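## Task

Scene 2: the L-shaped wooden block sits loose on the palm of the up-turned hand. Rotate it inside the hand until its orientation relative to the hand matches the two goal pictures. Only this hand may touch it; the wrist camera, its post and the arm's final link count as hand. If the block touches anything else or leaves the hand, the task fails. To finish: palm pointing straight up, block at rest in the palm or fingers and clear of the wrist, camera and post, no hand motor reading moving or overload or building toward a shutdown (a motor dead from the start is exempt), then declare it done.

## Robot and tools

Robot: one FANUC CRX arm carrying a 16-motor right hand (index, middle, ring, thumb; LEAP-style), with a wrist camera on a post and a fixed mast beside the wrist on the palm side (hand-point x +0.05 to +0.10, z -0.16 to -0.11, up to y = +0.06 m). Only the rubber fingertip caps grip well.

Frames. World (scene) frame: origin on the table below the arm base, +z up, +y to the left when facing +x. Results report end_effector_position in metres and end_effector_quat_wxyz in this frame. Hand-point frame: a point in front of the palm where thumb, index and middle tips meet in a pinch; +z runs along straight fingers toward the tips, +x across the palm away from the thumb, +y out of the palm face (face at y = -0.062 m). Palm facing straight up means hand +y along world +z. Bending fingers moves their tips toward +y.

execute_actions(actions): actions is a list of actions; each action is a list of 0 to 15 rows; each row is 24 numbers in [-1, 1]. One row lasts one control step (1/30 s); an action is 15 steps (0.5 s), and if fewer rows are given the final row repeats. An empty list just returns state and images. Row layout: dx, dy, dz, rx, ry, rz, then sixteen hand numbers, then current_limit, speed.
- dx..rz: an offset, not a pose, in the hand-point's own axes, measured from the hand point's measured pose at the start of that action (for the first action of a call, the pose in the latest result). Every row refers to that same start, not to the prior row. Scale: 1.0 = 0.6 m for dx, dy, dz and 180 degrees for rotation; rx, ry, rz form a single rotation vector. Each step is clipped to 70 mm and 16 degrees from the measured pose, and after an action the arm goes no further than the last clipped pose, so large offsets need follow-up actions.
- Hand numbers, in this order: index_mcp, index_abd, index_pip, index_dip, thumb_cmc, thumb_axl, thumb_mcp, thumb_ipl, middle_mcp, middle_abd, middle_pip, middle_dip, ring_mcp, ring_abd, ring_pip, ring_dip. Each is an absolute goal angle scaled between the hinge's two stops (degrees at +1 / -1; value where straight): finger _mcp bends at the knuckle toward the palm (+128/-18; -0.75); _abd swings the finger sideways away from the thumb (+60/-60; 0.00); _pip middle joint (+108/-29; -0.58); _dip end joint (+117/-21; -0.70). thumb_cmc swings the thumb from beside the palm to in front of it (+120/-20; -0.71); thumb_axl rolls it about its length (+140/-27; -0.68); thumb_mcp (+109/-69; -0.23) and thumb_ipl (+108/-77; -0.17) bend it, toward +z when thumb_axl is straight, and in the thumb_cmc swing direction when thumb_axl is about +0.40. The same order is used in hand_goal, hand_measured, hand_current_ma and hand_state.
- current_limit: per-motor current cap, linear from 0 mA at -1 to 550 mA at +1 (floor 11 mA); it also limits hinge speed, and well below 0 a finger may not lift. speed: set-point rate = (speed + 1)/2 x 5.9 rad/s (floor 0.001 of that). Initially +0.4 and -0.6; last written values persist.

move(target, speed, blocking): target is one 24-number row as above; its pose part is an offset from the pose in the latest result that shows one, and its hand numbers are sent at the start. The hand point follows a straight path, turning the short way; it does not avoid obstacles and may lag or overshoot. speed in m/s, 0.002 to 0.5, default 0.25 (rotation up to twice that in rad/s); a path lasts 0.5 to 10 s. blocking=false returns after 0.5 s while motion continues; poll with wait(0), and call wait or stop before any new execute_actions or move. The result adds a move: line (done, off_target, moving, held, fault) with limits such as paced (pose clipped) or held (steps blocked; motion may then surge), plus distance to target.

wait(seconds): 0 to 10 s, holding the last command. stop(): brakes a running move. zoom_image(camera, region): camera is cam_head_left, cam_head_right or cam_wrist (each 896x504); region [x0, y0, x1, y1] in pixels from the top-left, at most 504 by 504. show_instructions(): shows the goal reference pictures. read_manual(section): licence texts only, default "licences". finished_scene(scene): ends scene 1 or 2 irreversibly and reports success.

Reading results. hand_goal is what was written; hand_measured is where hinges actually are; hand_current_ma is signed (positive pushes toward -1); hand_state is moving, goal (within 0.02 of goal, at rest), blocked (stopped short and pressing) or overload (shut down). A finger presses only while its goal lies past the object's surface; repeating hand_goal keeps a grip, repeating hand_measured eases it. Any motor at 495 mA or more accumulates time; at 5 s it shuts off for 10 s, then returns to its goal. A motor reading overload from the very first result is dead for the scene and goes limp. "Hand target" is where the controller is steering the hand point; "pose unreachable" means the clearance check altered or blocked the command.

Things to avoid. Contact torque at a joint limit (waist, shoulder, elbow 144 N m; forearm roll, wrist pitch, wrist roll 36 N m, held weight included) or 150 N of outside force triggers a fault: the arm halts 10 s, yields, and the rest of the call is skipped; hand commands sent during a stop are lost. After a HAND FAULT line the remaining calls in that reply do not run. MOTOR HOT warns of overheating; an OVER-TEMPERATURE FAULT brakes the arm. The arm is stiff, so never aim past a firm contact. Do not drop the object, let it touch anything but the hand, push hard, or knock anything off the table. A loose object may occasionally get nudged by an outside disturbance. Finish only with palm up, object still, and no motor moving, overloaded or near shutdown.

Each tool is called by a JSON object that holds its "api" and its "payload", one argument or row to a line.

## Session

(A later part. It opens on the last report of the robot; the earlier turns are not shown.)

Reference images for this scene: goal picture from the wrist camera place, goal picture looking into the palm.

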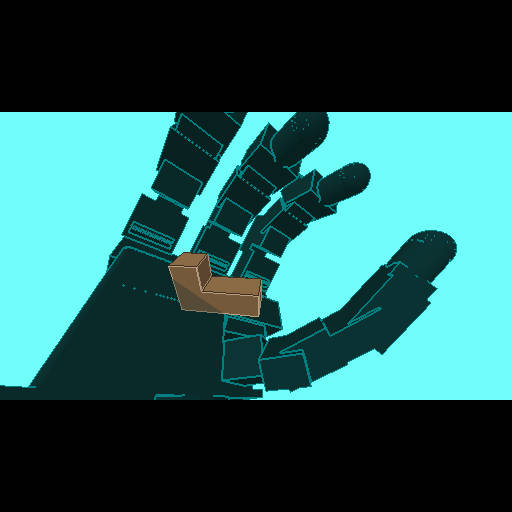

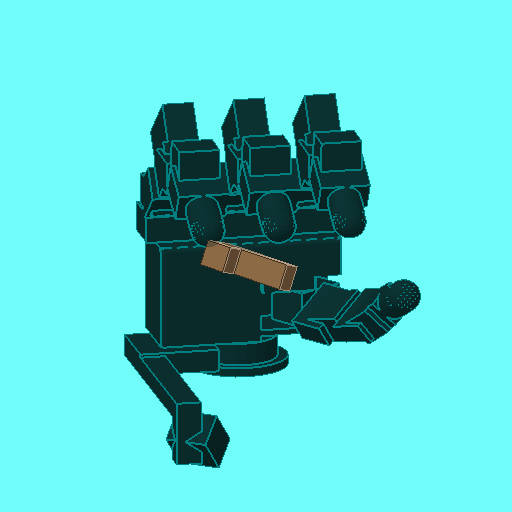

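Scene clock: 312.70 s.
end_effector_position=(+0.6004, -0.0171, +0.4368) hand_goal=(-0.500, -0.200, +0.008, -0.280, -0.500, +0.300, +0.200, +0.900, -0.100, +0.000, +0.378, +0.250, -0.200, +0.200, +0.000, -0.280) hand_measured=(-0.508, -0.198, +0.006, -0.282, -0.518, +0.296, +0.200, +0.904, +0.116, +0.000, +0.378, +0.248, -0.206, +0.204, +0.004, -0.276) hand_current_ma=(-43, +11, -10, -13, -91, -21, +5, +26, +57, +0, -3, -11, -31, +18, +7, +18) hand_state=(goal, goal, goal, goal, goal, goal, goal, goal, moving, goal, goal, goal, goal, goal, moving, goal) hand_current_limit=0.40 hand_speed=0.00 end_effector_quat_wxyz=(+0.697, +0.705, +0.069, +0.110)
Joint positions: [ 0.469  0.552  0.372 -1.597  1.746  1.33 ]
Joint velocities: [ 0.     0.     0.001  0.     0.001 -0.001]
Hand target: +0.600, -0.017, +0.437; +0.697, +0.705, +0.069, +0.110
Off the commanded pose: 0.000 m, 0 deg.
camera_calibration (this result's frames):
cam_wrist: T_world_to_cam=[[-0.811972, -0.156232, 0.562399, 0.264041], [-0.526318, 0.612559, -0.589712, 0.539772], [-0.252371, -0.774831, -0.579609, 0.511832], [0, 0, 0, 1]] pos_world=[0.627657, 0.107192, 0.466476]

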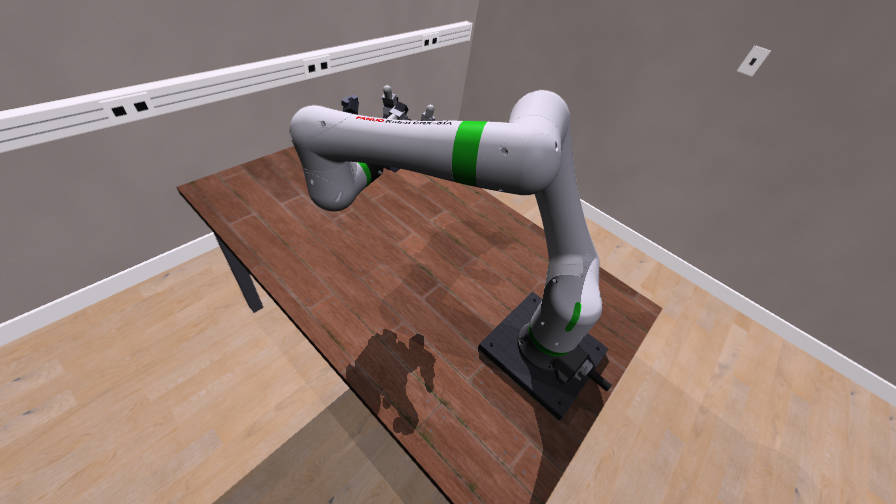

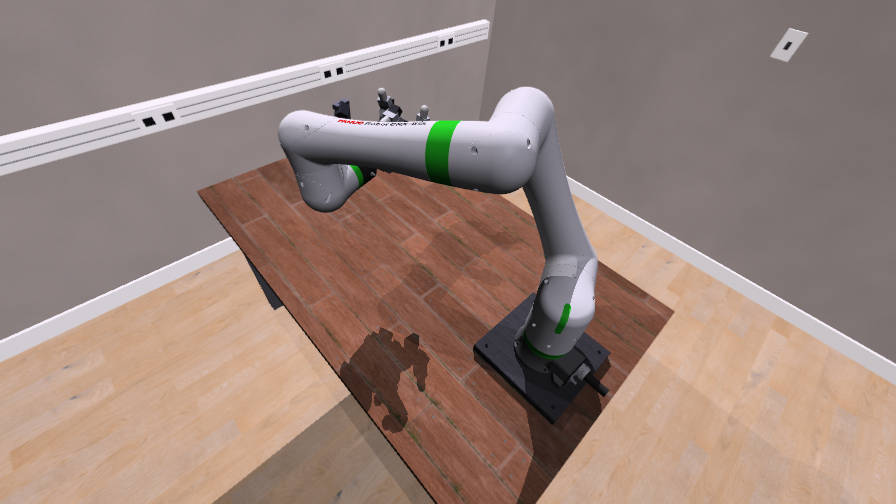

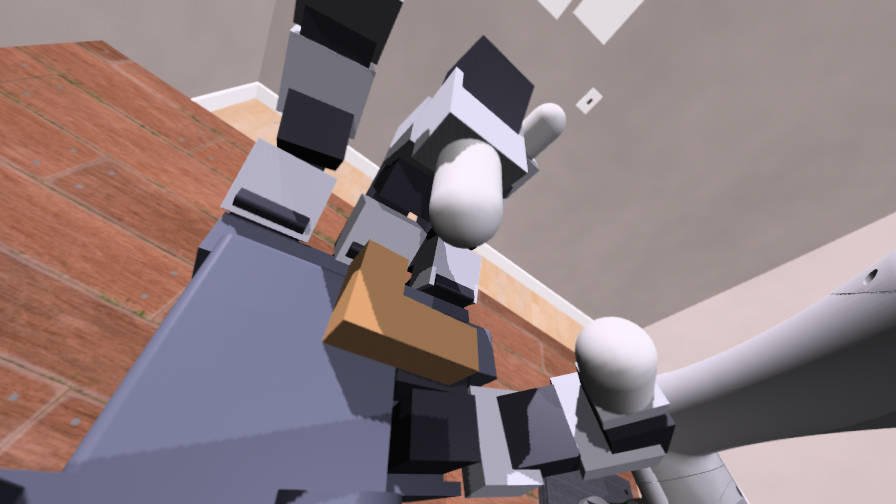

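{"api": "execute_actions", "payload": {
  "actions": [
    [[0,0,0,0,0,0,-0.5,-0.3,0.008,-0.28,0.071,0.13,0.2,0.918,-0.342,-0.12,0.5,0.681,-0.2,0.2,0,-0.28,0.4,0.2]],
    [[0,0,0,0,0,0,-0.5,-0.3,0.008,-0.28,0.071,0.13,0.416,0.918,-0.342,-0.12,0.869,0.681,-0.2,0.2,0,-0.28,0.4,-0.4]]
  ]
}}

Scene clock: 366.43 s.
end_effector_position=(+0.6004, -0.0171, +0.4368) hand_goal=(-0.500, -0.300, +0.008, -0.280, +0.070, +0.130, +0.416, +0.918, -0.342, -0.120, +0.868, +0.680, -0.200, +0.200, +0.000, -0.280) hand_measured=(-0.508, -0.298, +0.006, -0.282, +0.064, +0.130, +0.404, +0.916, -0.348, -0.118, +0.866, +0.678, -0.206, +0.204, +0.002, -0.276) hand_current_ma=(-43, +11, -10, -13, -32, +6, -83, -11, -31, +13, -4, -11, -31, +18, +11, +18) hand_state=(goal, goal, goal, goal, goal, goal, goal, goal, goal, goal, moving, goal, goal, goal, goal, goal) hand_current_limit=0.40 hand_speed=-0.40 end_effector_quat_wxyz=(+0.697, +0.705, +0.069, +0.110)
Joint positions: [ 0.469  0.552  0.372 -1.597  1.746  1.33 ]
Joint velocities: [-0.     0.001  0.    -0.001  0.001  0.001]
Hand target: +0.600, -0.017, +0.437; +0.697, +0.705, +0.069, +0.110
Off the commanded pose: 0.000 m, 0 deg.
camera_calibration (this result's frames):
cam_wrist: T_world_to_cam=[[-0.811972, -0.156232, 0.562399, 0.264041], [-0.526318, 0.612559, -0.589712, 0.539772], [-0.252371, -0.774831, -0.579609, 0.511832], [0, 0, 0, 1]] pos_world=[0.627657, 0.107192, 0.466476]

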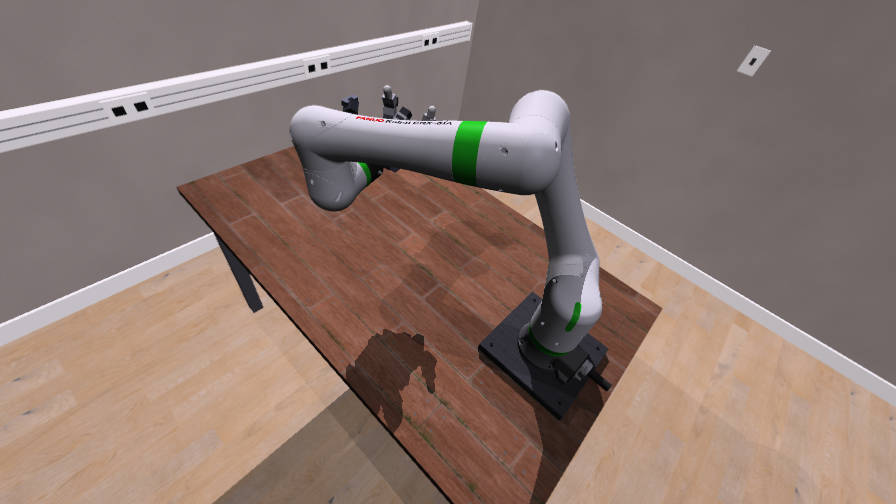

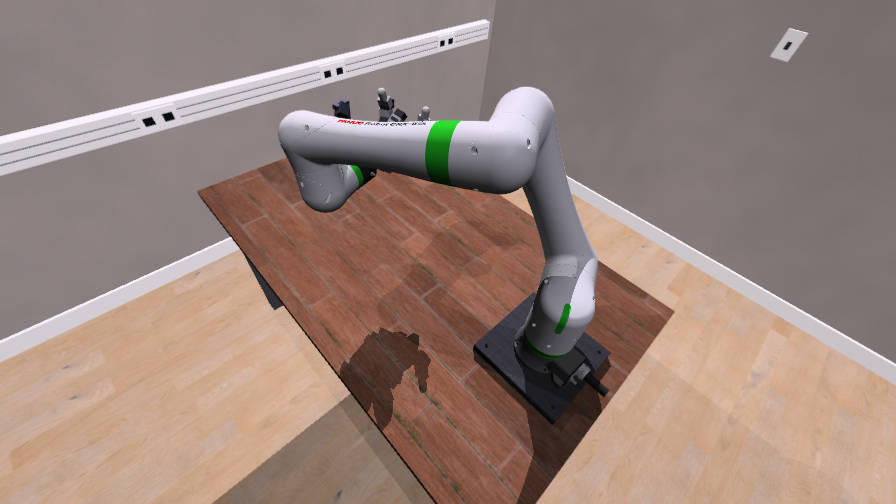

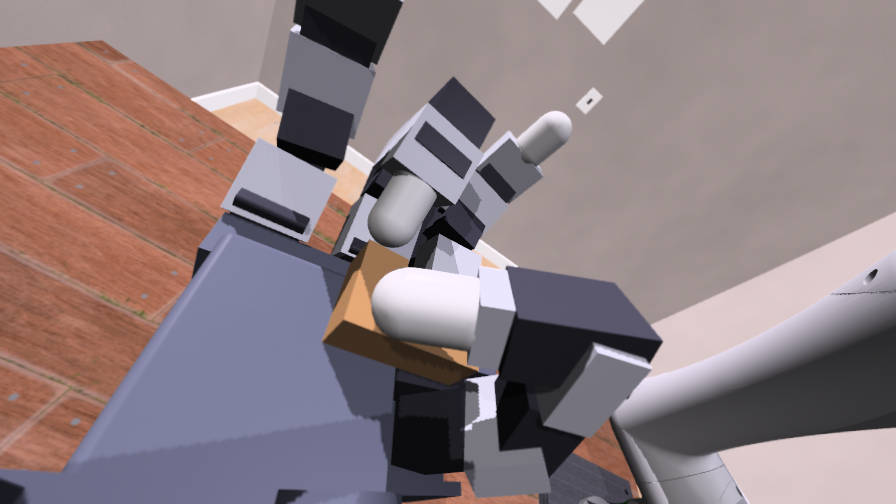

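{"api": "execute_actions", "payload": {
  "actions": [
    [[0,0,0,0,0,0,-0.5,-0.3,0.008,-0.28,0.071,0.16,0.445,0.918,-0.33,-0.12,0.97,0.66,-0.2,0.2,0,-0.28,0.4,-0.4],[0,0,0,0,0,0,-0.5,-0.3,0.008,-0.28,0.071,0.16,0.445,0.918,-0.33,-0.12,0.97,0.66,-0.2,0.2,0,-0.28,0.4,-0.4],[0,0,0,0,0,0,-0.5,-0.3,0.008,-0.28,0.071,0.16,0.445,0.918,-0.33,-0.12,0.97,0.66,-0.2,0.2,0,-0.28,0.4,-0.4],[0,0,0,0,0,0,-0.5,-0.3,0.008,-0.28,0.071,0.16,0.445,0.918,-0.33,-0.12,0.97,0.66,-0.2,0.2,0,-0.28,0.4,-0.4],[0,0,0,0,0,0,-0.5,-0.3,0.008,-0.28,0.071,0.16,0.445,0.918,-0.33,-0.12,0.97,0.66,-0.2,0.2,0,-0.28,0.4,-0.4],[0,0,0,0,0,0,-0.5,-0.3,0.008,-0.28,0.071,0.16,0.445,0.918,-0.33,-0.12,0.97,0.66,-0.2,0.2,0,-0.28,0.4,-0.4],[0,0,0,0,0,0,-0.5,-0.3,0.008,-0.28,0.071,0.16,0.445,0.918,-0.28,-0.12,1,0.52,-0.2,0.2,0,-0.28,0.4,-0.4]]
  ]
}}

Scene clock: 388.87 s.
end_effector_position=(+0.6004, -0.0171, +0.4368) hand_goal=(-0.500, -0.300, +0.008, -0.280, +0.070, +0.160, +0.444, +0.918, -0.280, -0.120, +1.000, +0.520, -0.200, +0.200, +0.000, -0.280) hand_measured=(-0.508, -0.298, +0.006, -0.282, +0.054, +0.152, +0.412, +0.914, -0.296, -0.118, +1.000, +0.524, -0.206, +0.204, +0.002, -0.276) hand_current_ma=(-43, +11, -10, -13, -82, -60, -208, -30, -88, +13, -2, +18, -31, +18, +11, +18) hand_state=(goal, goal, goal, goal, goal, goal, blocked, goal, goal, goal, goal, moving, goal, goal, goal, goal) hand_current_limit=0.40 hand_speed=-0.40 end_effector_quat_wxyz=(+0.697, +0.705, +0.069, +0.110)
Joint positions: [ 0.469  0.552  0.372 -1.597  1.746  1.33 ]
Joint velocities: [ 0.     0.    -0.001  0.     0.     0.001]
Hand target: +0.600, -0.017, +0.437; +0.697, +0.705, +0.069, +0.110
Off the commanded pose: 0.000 m, 0 deg.
camera_calibration (this result's frames):
cam_wrist: T_world_to_cam=[[-0.811972, -0.156232, 0.562399, 0.264041], [-0.526317, 0.612559, -0.589713, 0.539772], [-0.252371, -0.774831, -0.579609, 0.511832], [0, 0, 0, 1]] pos_world=[0.627657, 0.107192, 0.466476]

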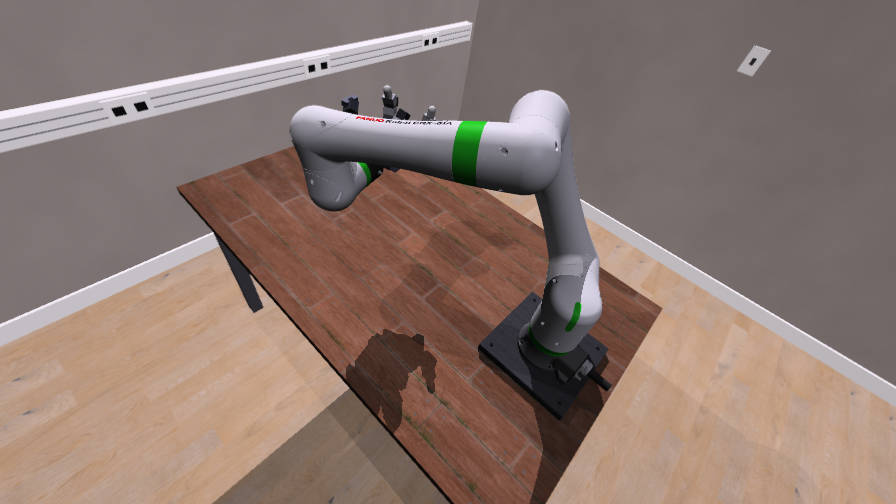

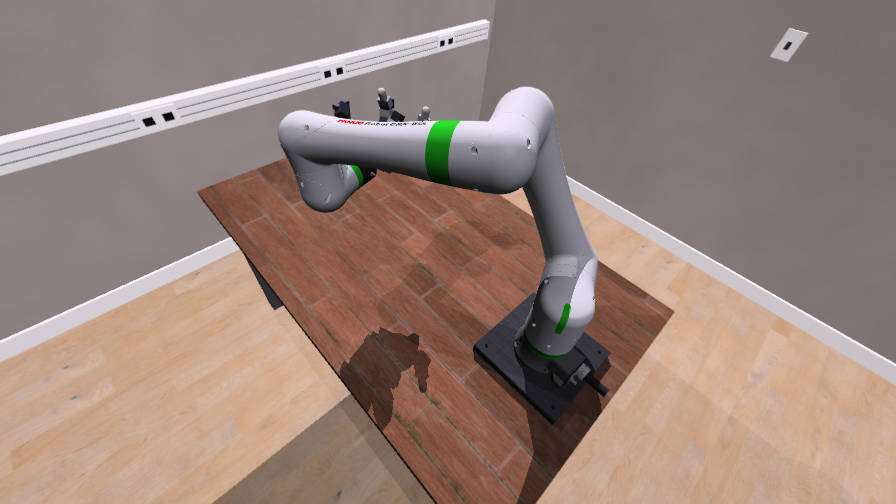

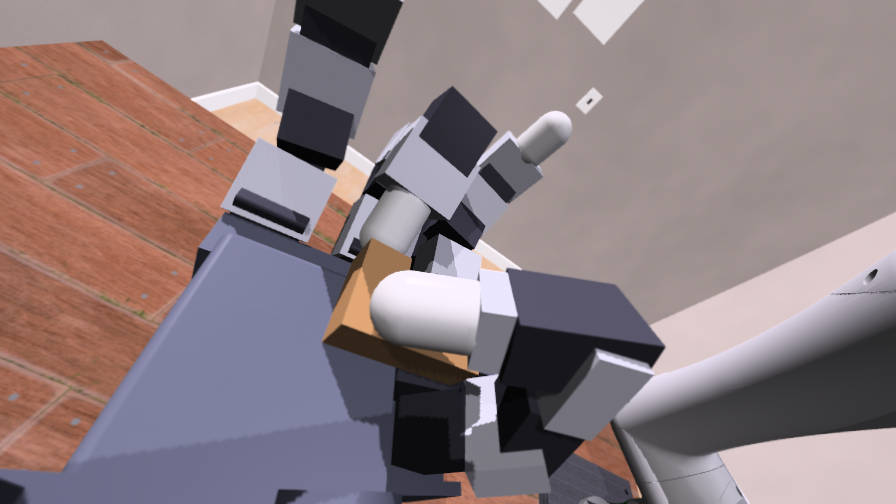

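{"api": "execute_actions", "payload": {
  "actions": []
}}

{"api": "show_instructions", "payload": {

}}

Scene clock: 422.87 s.
end_effector_position=(+0.6004, -0.0171, +0.4368) hand_goal=(-0.500, -0.300, +0.008, -0.280, +0.070, +0.160, +0.444, +0.918, -0.280, -0.120, +1.000, +0.520, -0.200, +0.200, +0.000, -0.280) hand_measured=(-0.508, -0.298, +0.006, -0.282, +0.054, +0.152, +0.412, +0.914, -0.296, -0.118, +1.000, +0.524, -0.206, +0.204, +0.002, -0.276) hand_current_ma=(-43, +11, -10, -13, -82, -60, -208, -30, -88, +13, -2, +19, -31, +18, +11, +18) hand_state=(goal, goal, goal, goal, goal, goal, blocked, goal, goal, goal, goal, goal, goal, goal, goal, goal) hand_current_limit=0.40 hand_speed=-0.40 end_effector_quat_wxyz=(+0.697, +0.705, +0.069, +0.110)
Joint positions: [ 0.469  0.552  0.372 -1.597  1.746  1.33 ]
Joint velocities: [-0.     0.001  0.    -0.     0.001  0.   ]
Hand target: +0.600, -0.017, +0.437; +0.697, +0.705, +0.069, +0.110
Off the commanded pose: 0.000 m, 0 deg.
camera_calibration (this result's frames):
cam_wrist: T_world_to_cam=[[-0.811972, -0.156232, 0.562399, 0.264041], [-0.526317, 0.612559, -0.589713, 0.539772], [-0.252371, -0.774831, -0.579609, 0.511832], [0, 0, 0, 1]] pos_world=[0.627657, 0.107192, 0.466476]

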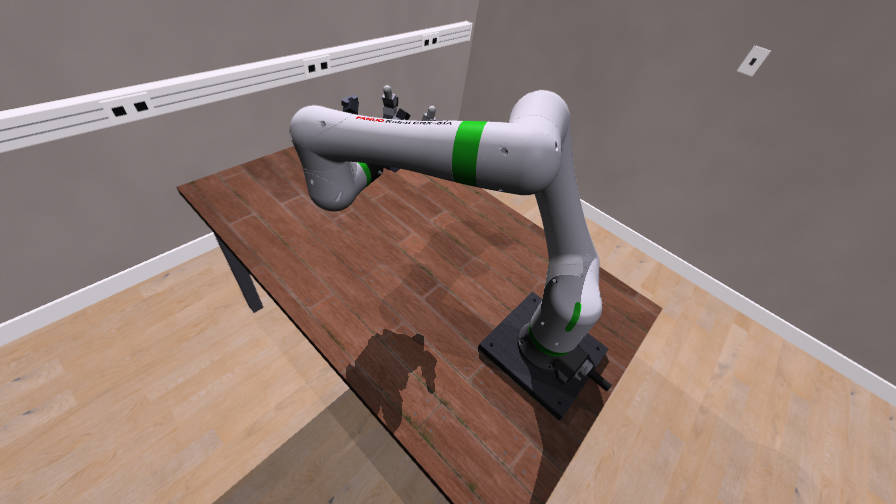

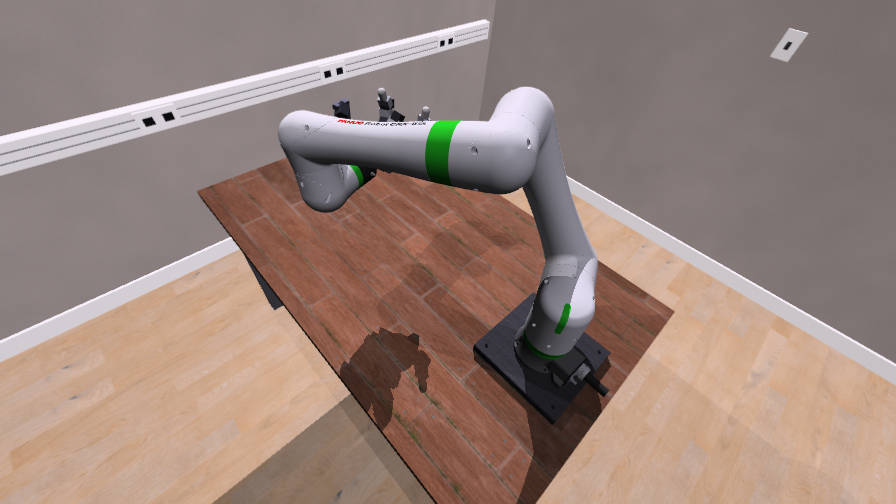

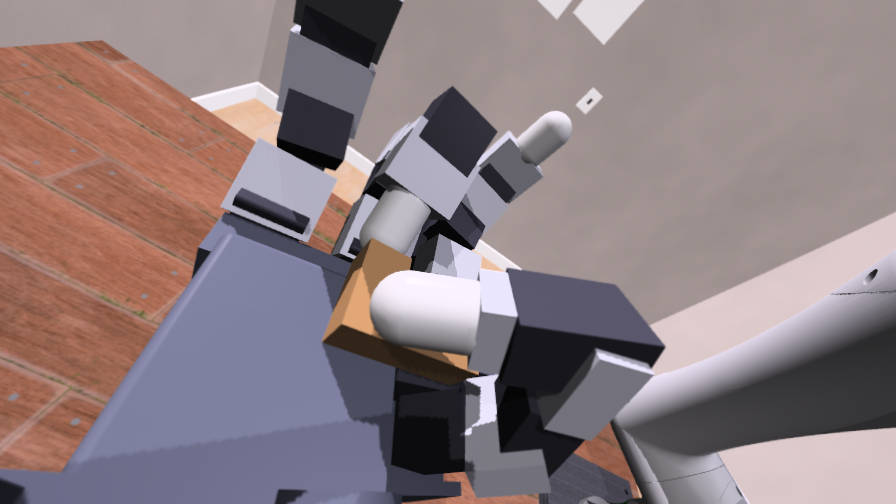

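Reference images for this scene: goal picture from the wrist camera place, goal picture looking into the palm.

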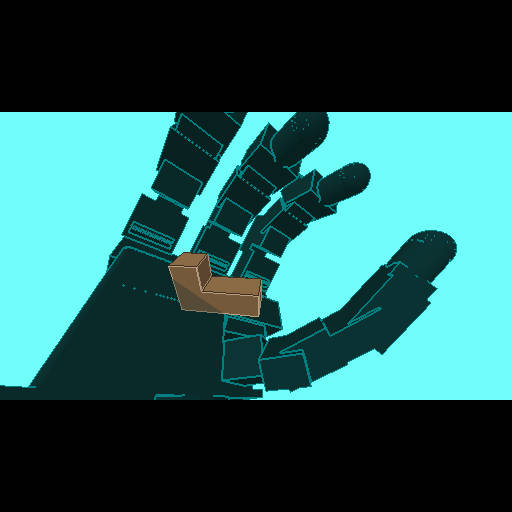

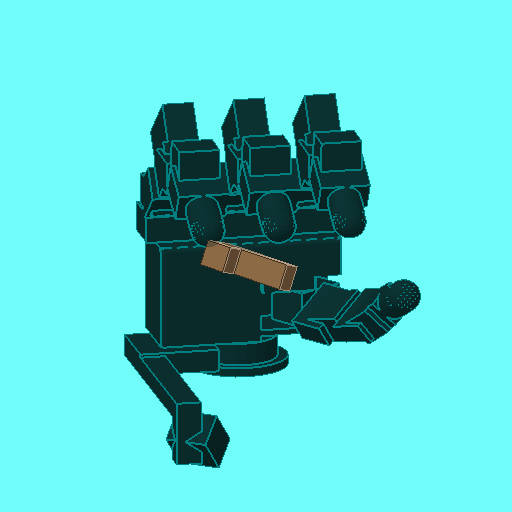

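{"api": "execute_actions", "payload": {
  "actions": [
    [[0,0,0,0,0,0,-0.5,-0.3,0.008,-0.28,0.071,0.16,0.445,0.918,-0.26,-0.12,1.0,0.45,-0.2,0.2,0,-0.28,0.4,-0.7]],
    [[0,0,0,0,0,0,-0.5,-0.3,0.008,-0.28,0.071,0.16,0.445,0.918,-0.22,-0.12,0.93,0.39,-0.2,0.2,0,-0.28,0.4,-0.8]]
  ]
}}

Scene clock: 472.07 s.
end_effector_position=(+0.6004, -0.0171, +0.4368) hand_goal=(-0.500, -0.300, +0.008, -0.280, +0.070, +0.160, +0.444, +0.918, -0.220, -0.120, +0.930, +0.390, -0.200, +0.200, +0.000, -0.280) hand_measured=(-0.508, -0.298, +0.006, -0.282, +0.052, +0.168, +0.412, +0.914, -0.246, -0.120, +0.950, +0.414, -0.206, +0.204, +0.002, -0.276) hand_current_ma=(-43, +11, -10, -13, -94, +53, -206, -30, -135, +0, +120, +128, -31, +18, +11, +18) hand_state=(goal, goal, goal, goal, goal, goal, blocked, goal, blocked, goal, blocked, blocked, goal, goal, goal, goal) hand_current_limit=0.40 hand_speed=-0.80 end_effector_quat_wxyz=(+0.697, +0.705, +0.069, +0.110)
Joint positions: [ 0.469  0.552  0.372 -1.597  1.746  1.33 ]
Joint velocities: [ 0.    -0.    -0.     0.    -0.001 -0.   ]
Hand target: +0.600, -0.017, +0.437; +0.697, +0.705, +0.069, +0.110
Off the commanded pose: 0.000 m, 0 deg.
camera_calibration (this result's frames):
cam_wrist: T_world_to_cam=[[-0.811972, -0.156232, 0.562399, 0.264041], [-0.526318, 0.612559, -0.589713, 0.539772], [-0.252371, -0.774831, -0.579608, 0.511832], [0, 0, 0, 1]] pos_world=[0.627657, 0.107192, 0.466476]

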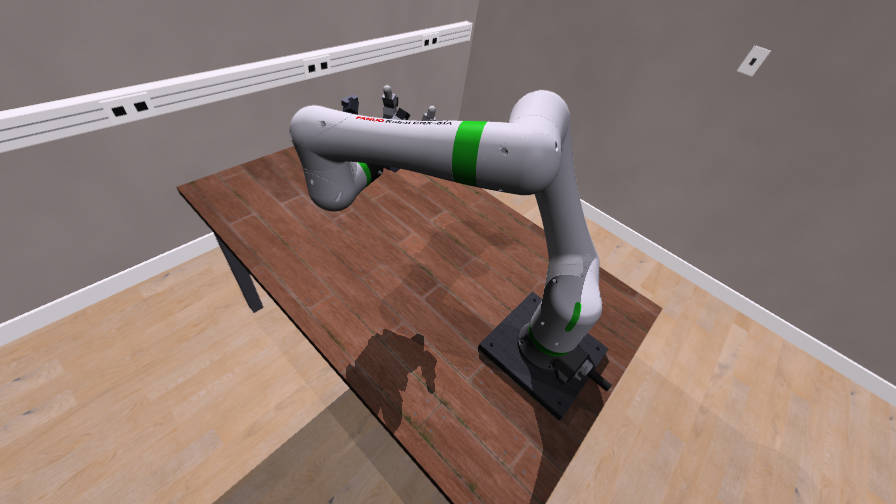

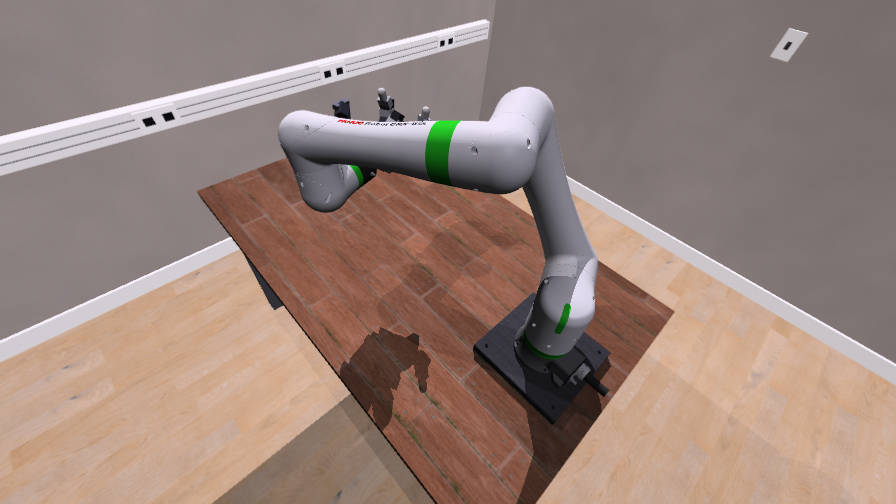

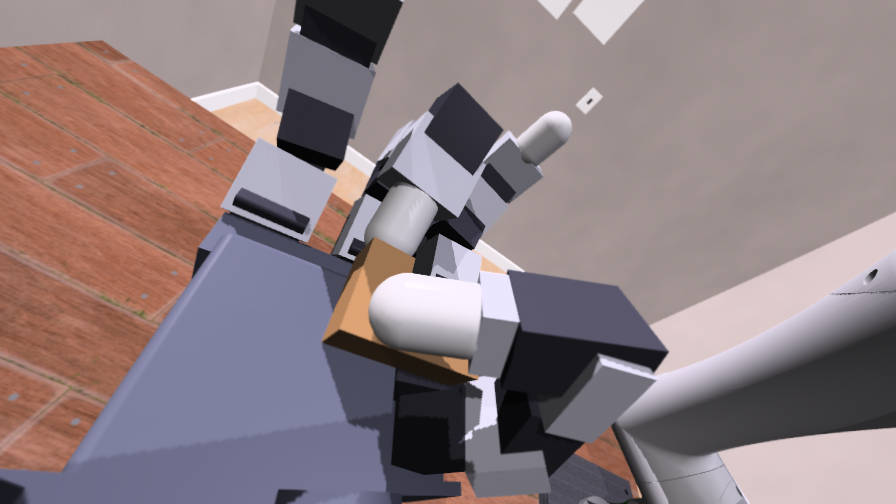

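{"api": "execute_actions", "payload": {
  "actions": [
    [[0,0,0,0,0,0,-0.5,-0.3,0.008,-0.28,0.071,0.16,0.43,0.918,-0.20,-0.12,0.87,0.37,-0.2,0.2,0,-0.28,0.4,-0.8]],
    [[0,0,0,0,0,0,-0.5,-0.3,0.008,-0.28,0.071,0.16,0.43,0.918,-0.18,-0.12,0.82,0.35,-0.2,0.2,0,-0.28,0.4,-0.8]]
  ]
}}

Scene clock: 485.23 s.
end_effector_position=(+0.6004, -0.0171, +0.4368) hand_goal=(-0.500, -0.300, +0.008, -0.280, +0.070, +0.160, +0.430, +0.918, -0.180, -0.120, +0.820, +0.350, -0.200, +0.200, +0.000, -0.280) hand_measured=(-0.508, -0.298, +0.006, -0.282, +0.050, +0.176, +0.412, +0.912, -0.210, -0.120, +0.836, +0.372, -0.206, +0.204, +0.002, -0.276) hand_current_ma=(-43, +11, -10, -13, -104, +113, -115, -37, -160, -1, +94, +119, -31, +18, +11, +18) hand_state=(goal, goal, goal, goal, blocked, goal, goal, goal, blocked, goal, goal, blocked, goal, goal, goal, goal) hand_current_limit=0.40 hand_speed=-0.80 end_effector_quat_wxyz=(+0.697, +0.705, +0.069, +0.110)
Joint positions: [ 0.469  0.552  0.372 -1.597  1.746  1.33 ]
Joint velocities: [ 0.     0.    -0.001  0.     0.     0.   ]
Hand target: +0.600, -0.017, +0.437; +0.697, +0.705, +0.069, +0.110
Off the commanded pose: 0.000 m, 0 deg.
camera_calibration (this result's frames):
cam_wrist: T_world_to_cam=[[-0.811972, -0.156232, 0.562399, 0.264041], [-0.526317, 0.612559, -0.589713, 0.539772], [-0.252371, -0.774831, -0.579609, 0.511832], [0, 0, 0, 1]] pos_world=[0.627657, 0.107192, 0.466476]

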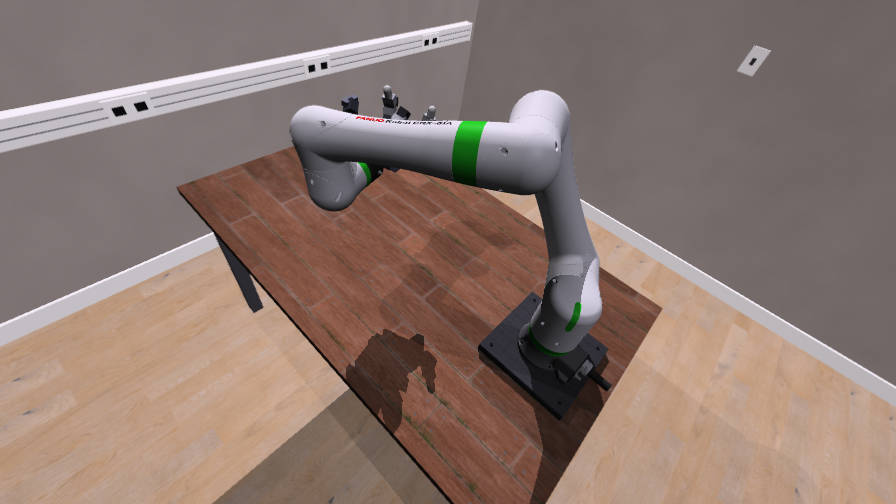

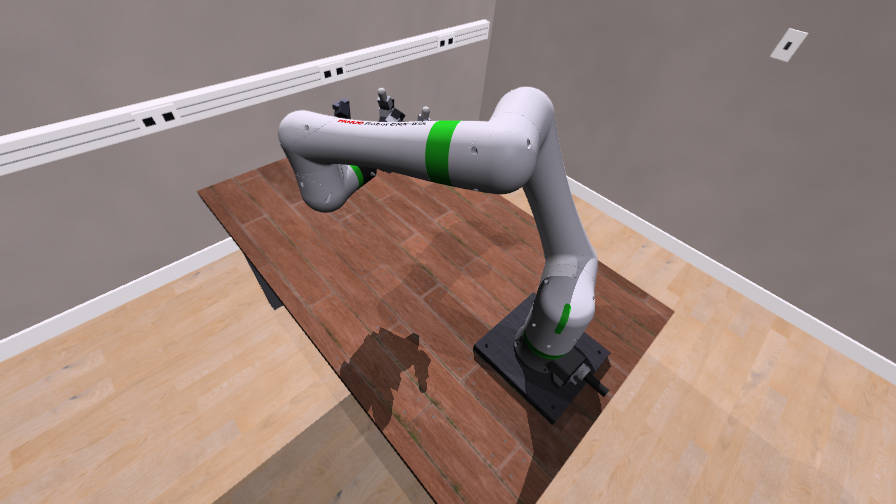

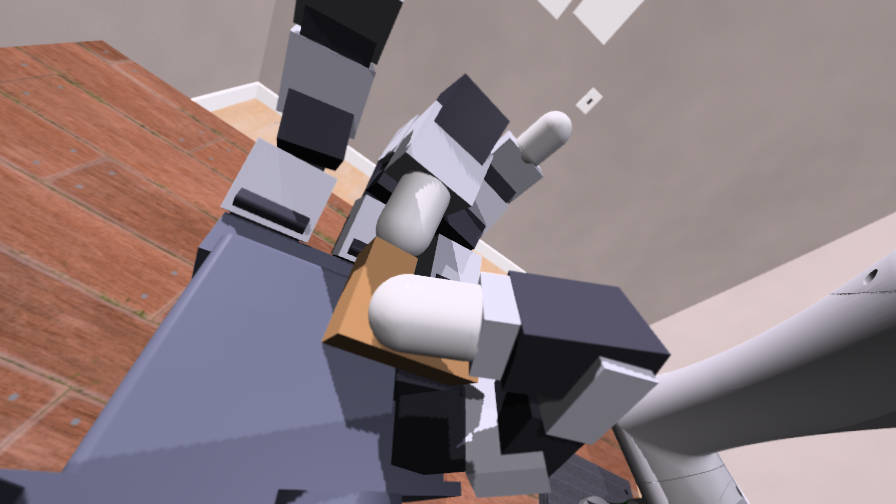

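{"api": "zoom_image", "payload": {
  "camera": "cam_wrist",
  "region": [280,150,560,420]
}}

Region (280, 150, 560, 420) of cam_wrist's 896x504 image, scaled by 1.800, with more detail than that image has; it fills the top 486 rows of this view, and the rest is white.

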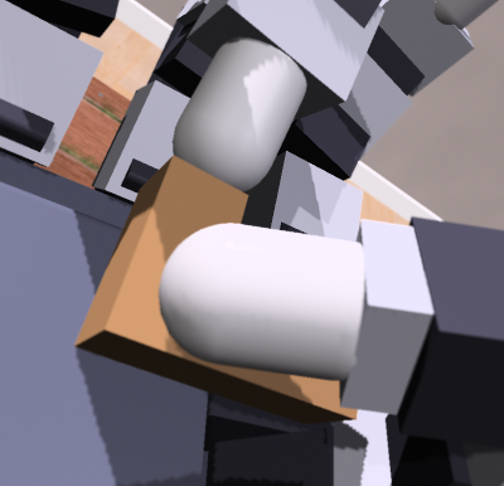

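{"api": "execute_actions", "payload": {
  "actions": [
    [[0,0,0,0,0,0,-0.5,-0.3,0.008,-0.28,0.071,0.19,0.43,0.918,-0.165,-0.12,0.825,0.28,-0.2,0.2,0,-0.28,0.4,-0.85]],
    [[0,0,0,0,0,0,-0.5,-0.3,0.008,-0.28,0.071,0.215,0.43,0.918,-0.15,-0.12,0.825,0.2,-0.2,0.2,0,-0.28,0.4,-0.85]]
  ]
}}

{"api": "zoom_image", "payload": {
  "camera": "cam_wrist",
  "region": [280,150,560,420]
}}

Scene clock: 533.67 s.
end_effector_position=(+0.6004, -0.0171, +0.4368) hand_goal=(-0.500, -0.300, +0.008, -0.280, +0.070, +0.214, +0.430, +0.918, -0.150, -0.120, +0.824, +0.200, -0.200, +0.200, +0.000, -0.280) hand_measured=(-0.508, -0.298, +0.006, -0.282, +0.048, +0.222, +0.412, +0.914, -0.182, -0.120, +0.830, +0.214, -0.206, +0.204, +0.002, -0.276) hand_current_ma=(-43, +11, -10, -13, -108, +59, -115, -35, -168, -3, +33, +75, -31, +18, +11, +18) hand_state=(goal, goal, goal, goal, blocked, goal, goal, goal, blocked, goal, goal, goal, goal, goal, goal, goal) hand_current_limit=0.40 hand_speed=-0.85 end_effector_quat_wxyz=(+0.697, +0.705, +0.069, +0.110)
Joint positions: [ 0.469  0.552  0.372 -1.597  1.746  1.33 ]
Joint velocities: [-0. -0.  0. -0.  0. -0.]
Hand target: +0.600, -0.017, +0.437; +0.697, +0.705, +0.069, +0.110
Off the commanded pose: 0.000 m, 0 deg.
camera_calibration (this result's frames):
cam_wrist: T_world_to_cam=[[-0.811972, -0.156232, 0.562399, 0.264041], [-0.526317, 0.61256, -0.589712, 0.539772], [-0.252371, -0.774831, -0.579609, 0.511832], [0, 0, 0, 1]] pos_world=[0.627657, 0.107192, 0.466476]

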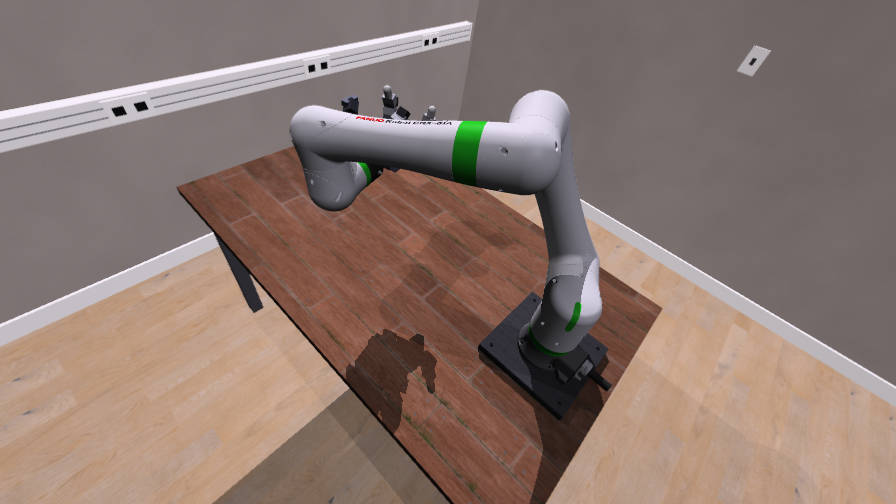

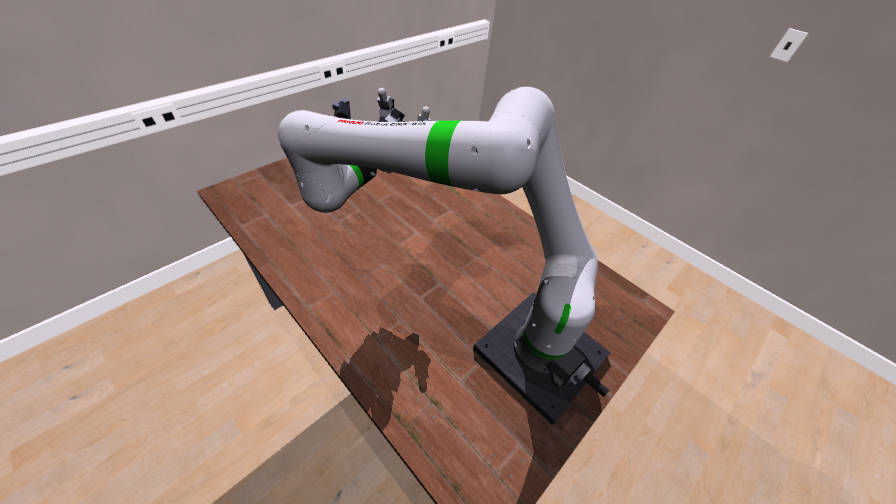

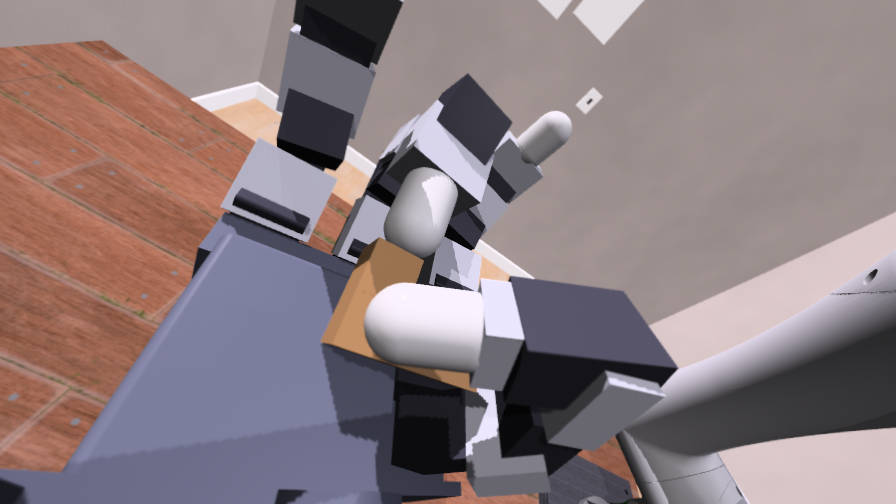

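Region (280, 150, 560, 420) of cam_wrist's 896x504 image, scaled by 1.800, with more detail than that image has; it fills the top 486 rows of this view, and the rest is white.

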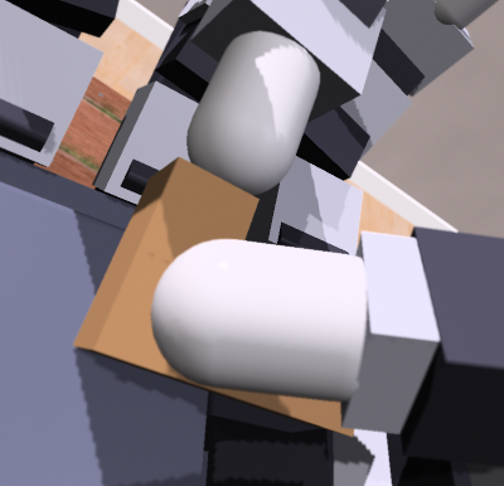

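{"api": "execute_actions", "payload": {
  "actions": [
    [[0,0,0,0,0,0,-0.5,-0.3,0.008,-0.28,0.071,0.228,0.435,0.918,-0.123,-0.12,0.81,0.13,-0.2,0.2,0,-0.28,0.4,-0.85]],
    [[0,0,0,0,0,0,-0.5,-0.3,0.008,-0.28,0.071,0.24,0.44,0.918,-0.096,-0.12,0.796,0.058,-0.2,0.2,0,-0.28,0.4,-0.85]]
  ]
}}

{"api": "zoom_image", "payload": {
  "camera": "cam_wrist",
  "region": [280,150,560,420]
}}

Scene clock: 551.63 s.
end_effector_position=(+0.6004, -0.0171, +0.4368) hand_goal=(-0.500, -0.300, +0.008, -0.280, +0.070, +0.240, +0.440, +0.918, -0.096, -0.120, +0.796, +0.058, -0.200, +0.200, +0.000, -0.280) hand_measured=(-0.508, -0.298, +0.006, -0.282, +0.048, +0.248, +0.414, +0.914, -0.124, -0.120, +0.800, +0.064, -0.206, +0.204, +0.002, -0.276) hand_current_ma=(-43, +11, -10, -13, -108, +57, -170, -26, -147, -3, +23, +38, -31, +18, +11, +18) hand_state=(goal, goal, goal, goal, blocked, goal, blocked, goal, blocked, goal, goal, goal, goal, goal, goal, goal) hand_current_limit=0.40 hand_speed=-0.85 end_effector_quat_wxyz=(+0.697, +0.705, +0.069, +0.110)
Joint positions: [ 0.469  0.552  0.372 -1.597  1.746  1.33 ]
Joint velocities: [ 0.     0.001  0.     0.001 -0.     0.001]
Hand target: +0.600, -0.017, +0.437; +0.697, +0.705, +0.069, +0.110
Off the commanded pose: 0.000 m, 0 deg.
camera_calibration (this result's frames):
cam_wrist: T_world_to_cam=[[-0.811972, -0.156232, 0.5624, 0.264041], [-0.526318, 0.612559, -0.589712, 0.539772], [-0.252371, -0.774831, -0.579608, 0.511832], [0, 0, 0, 1]] pos_world=[0.627657, 0.107192, 0.466476]

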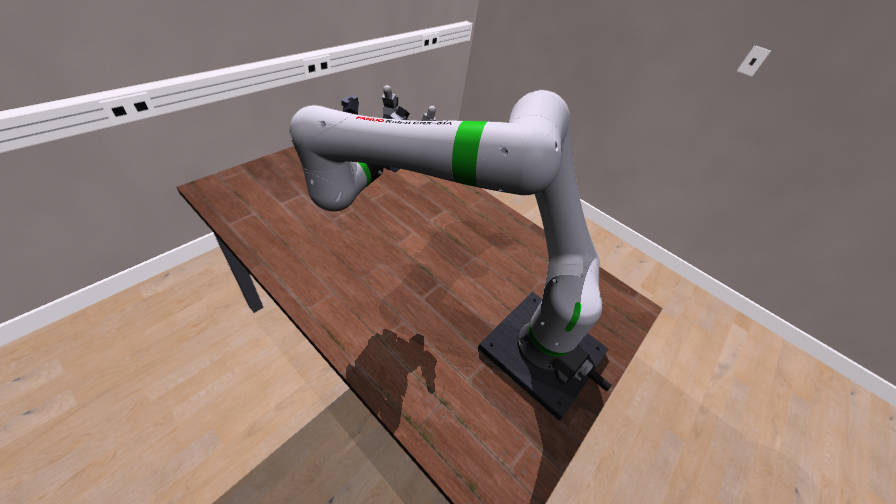

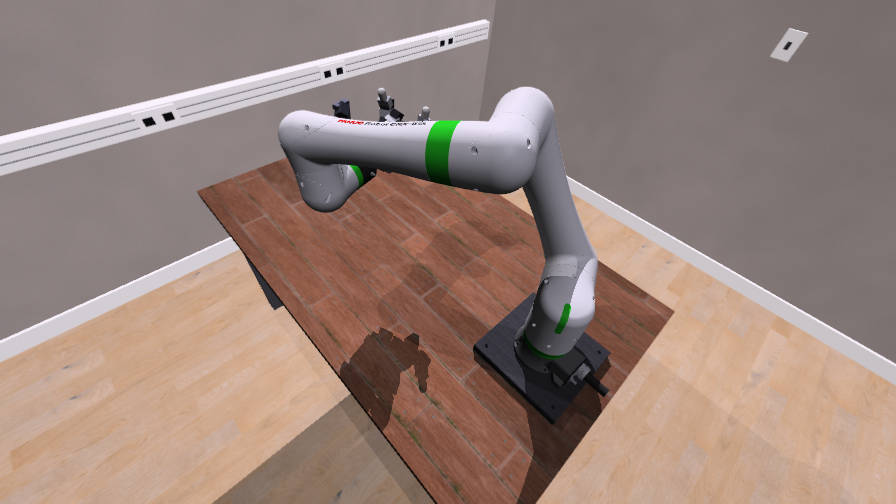

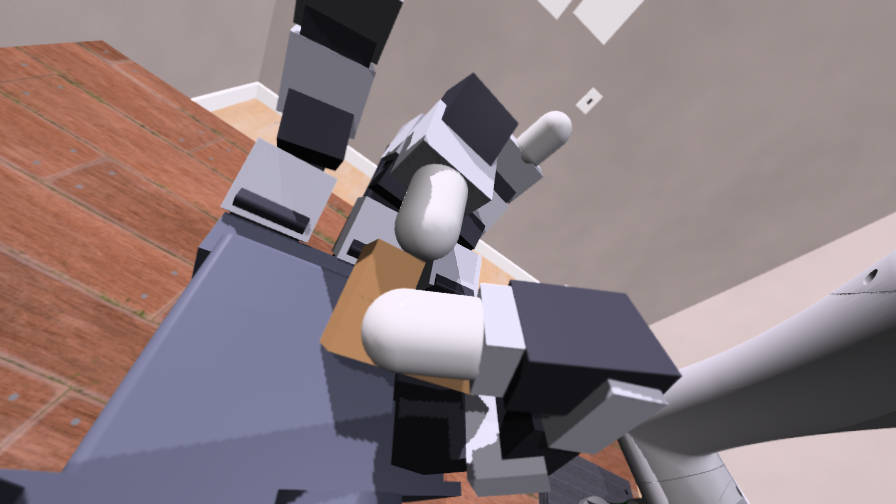

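Region (280, 150, 560, 420) of cam_wrist's 896x504 image, scaled by 1.800, with more detail than that image has; it fills the top 486 rows of this view, and the rest is white.

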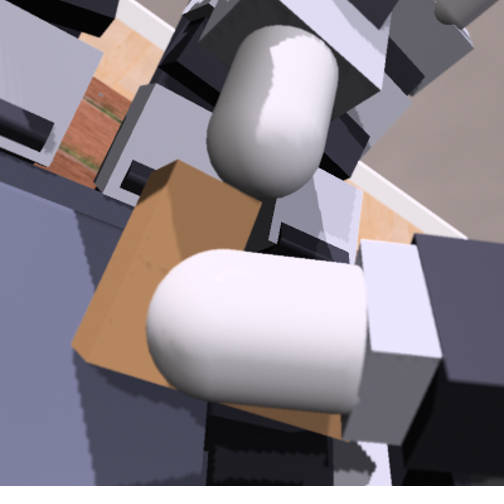

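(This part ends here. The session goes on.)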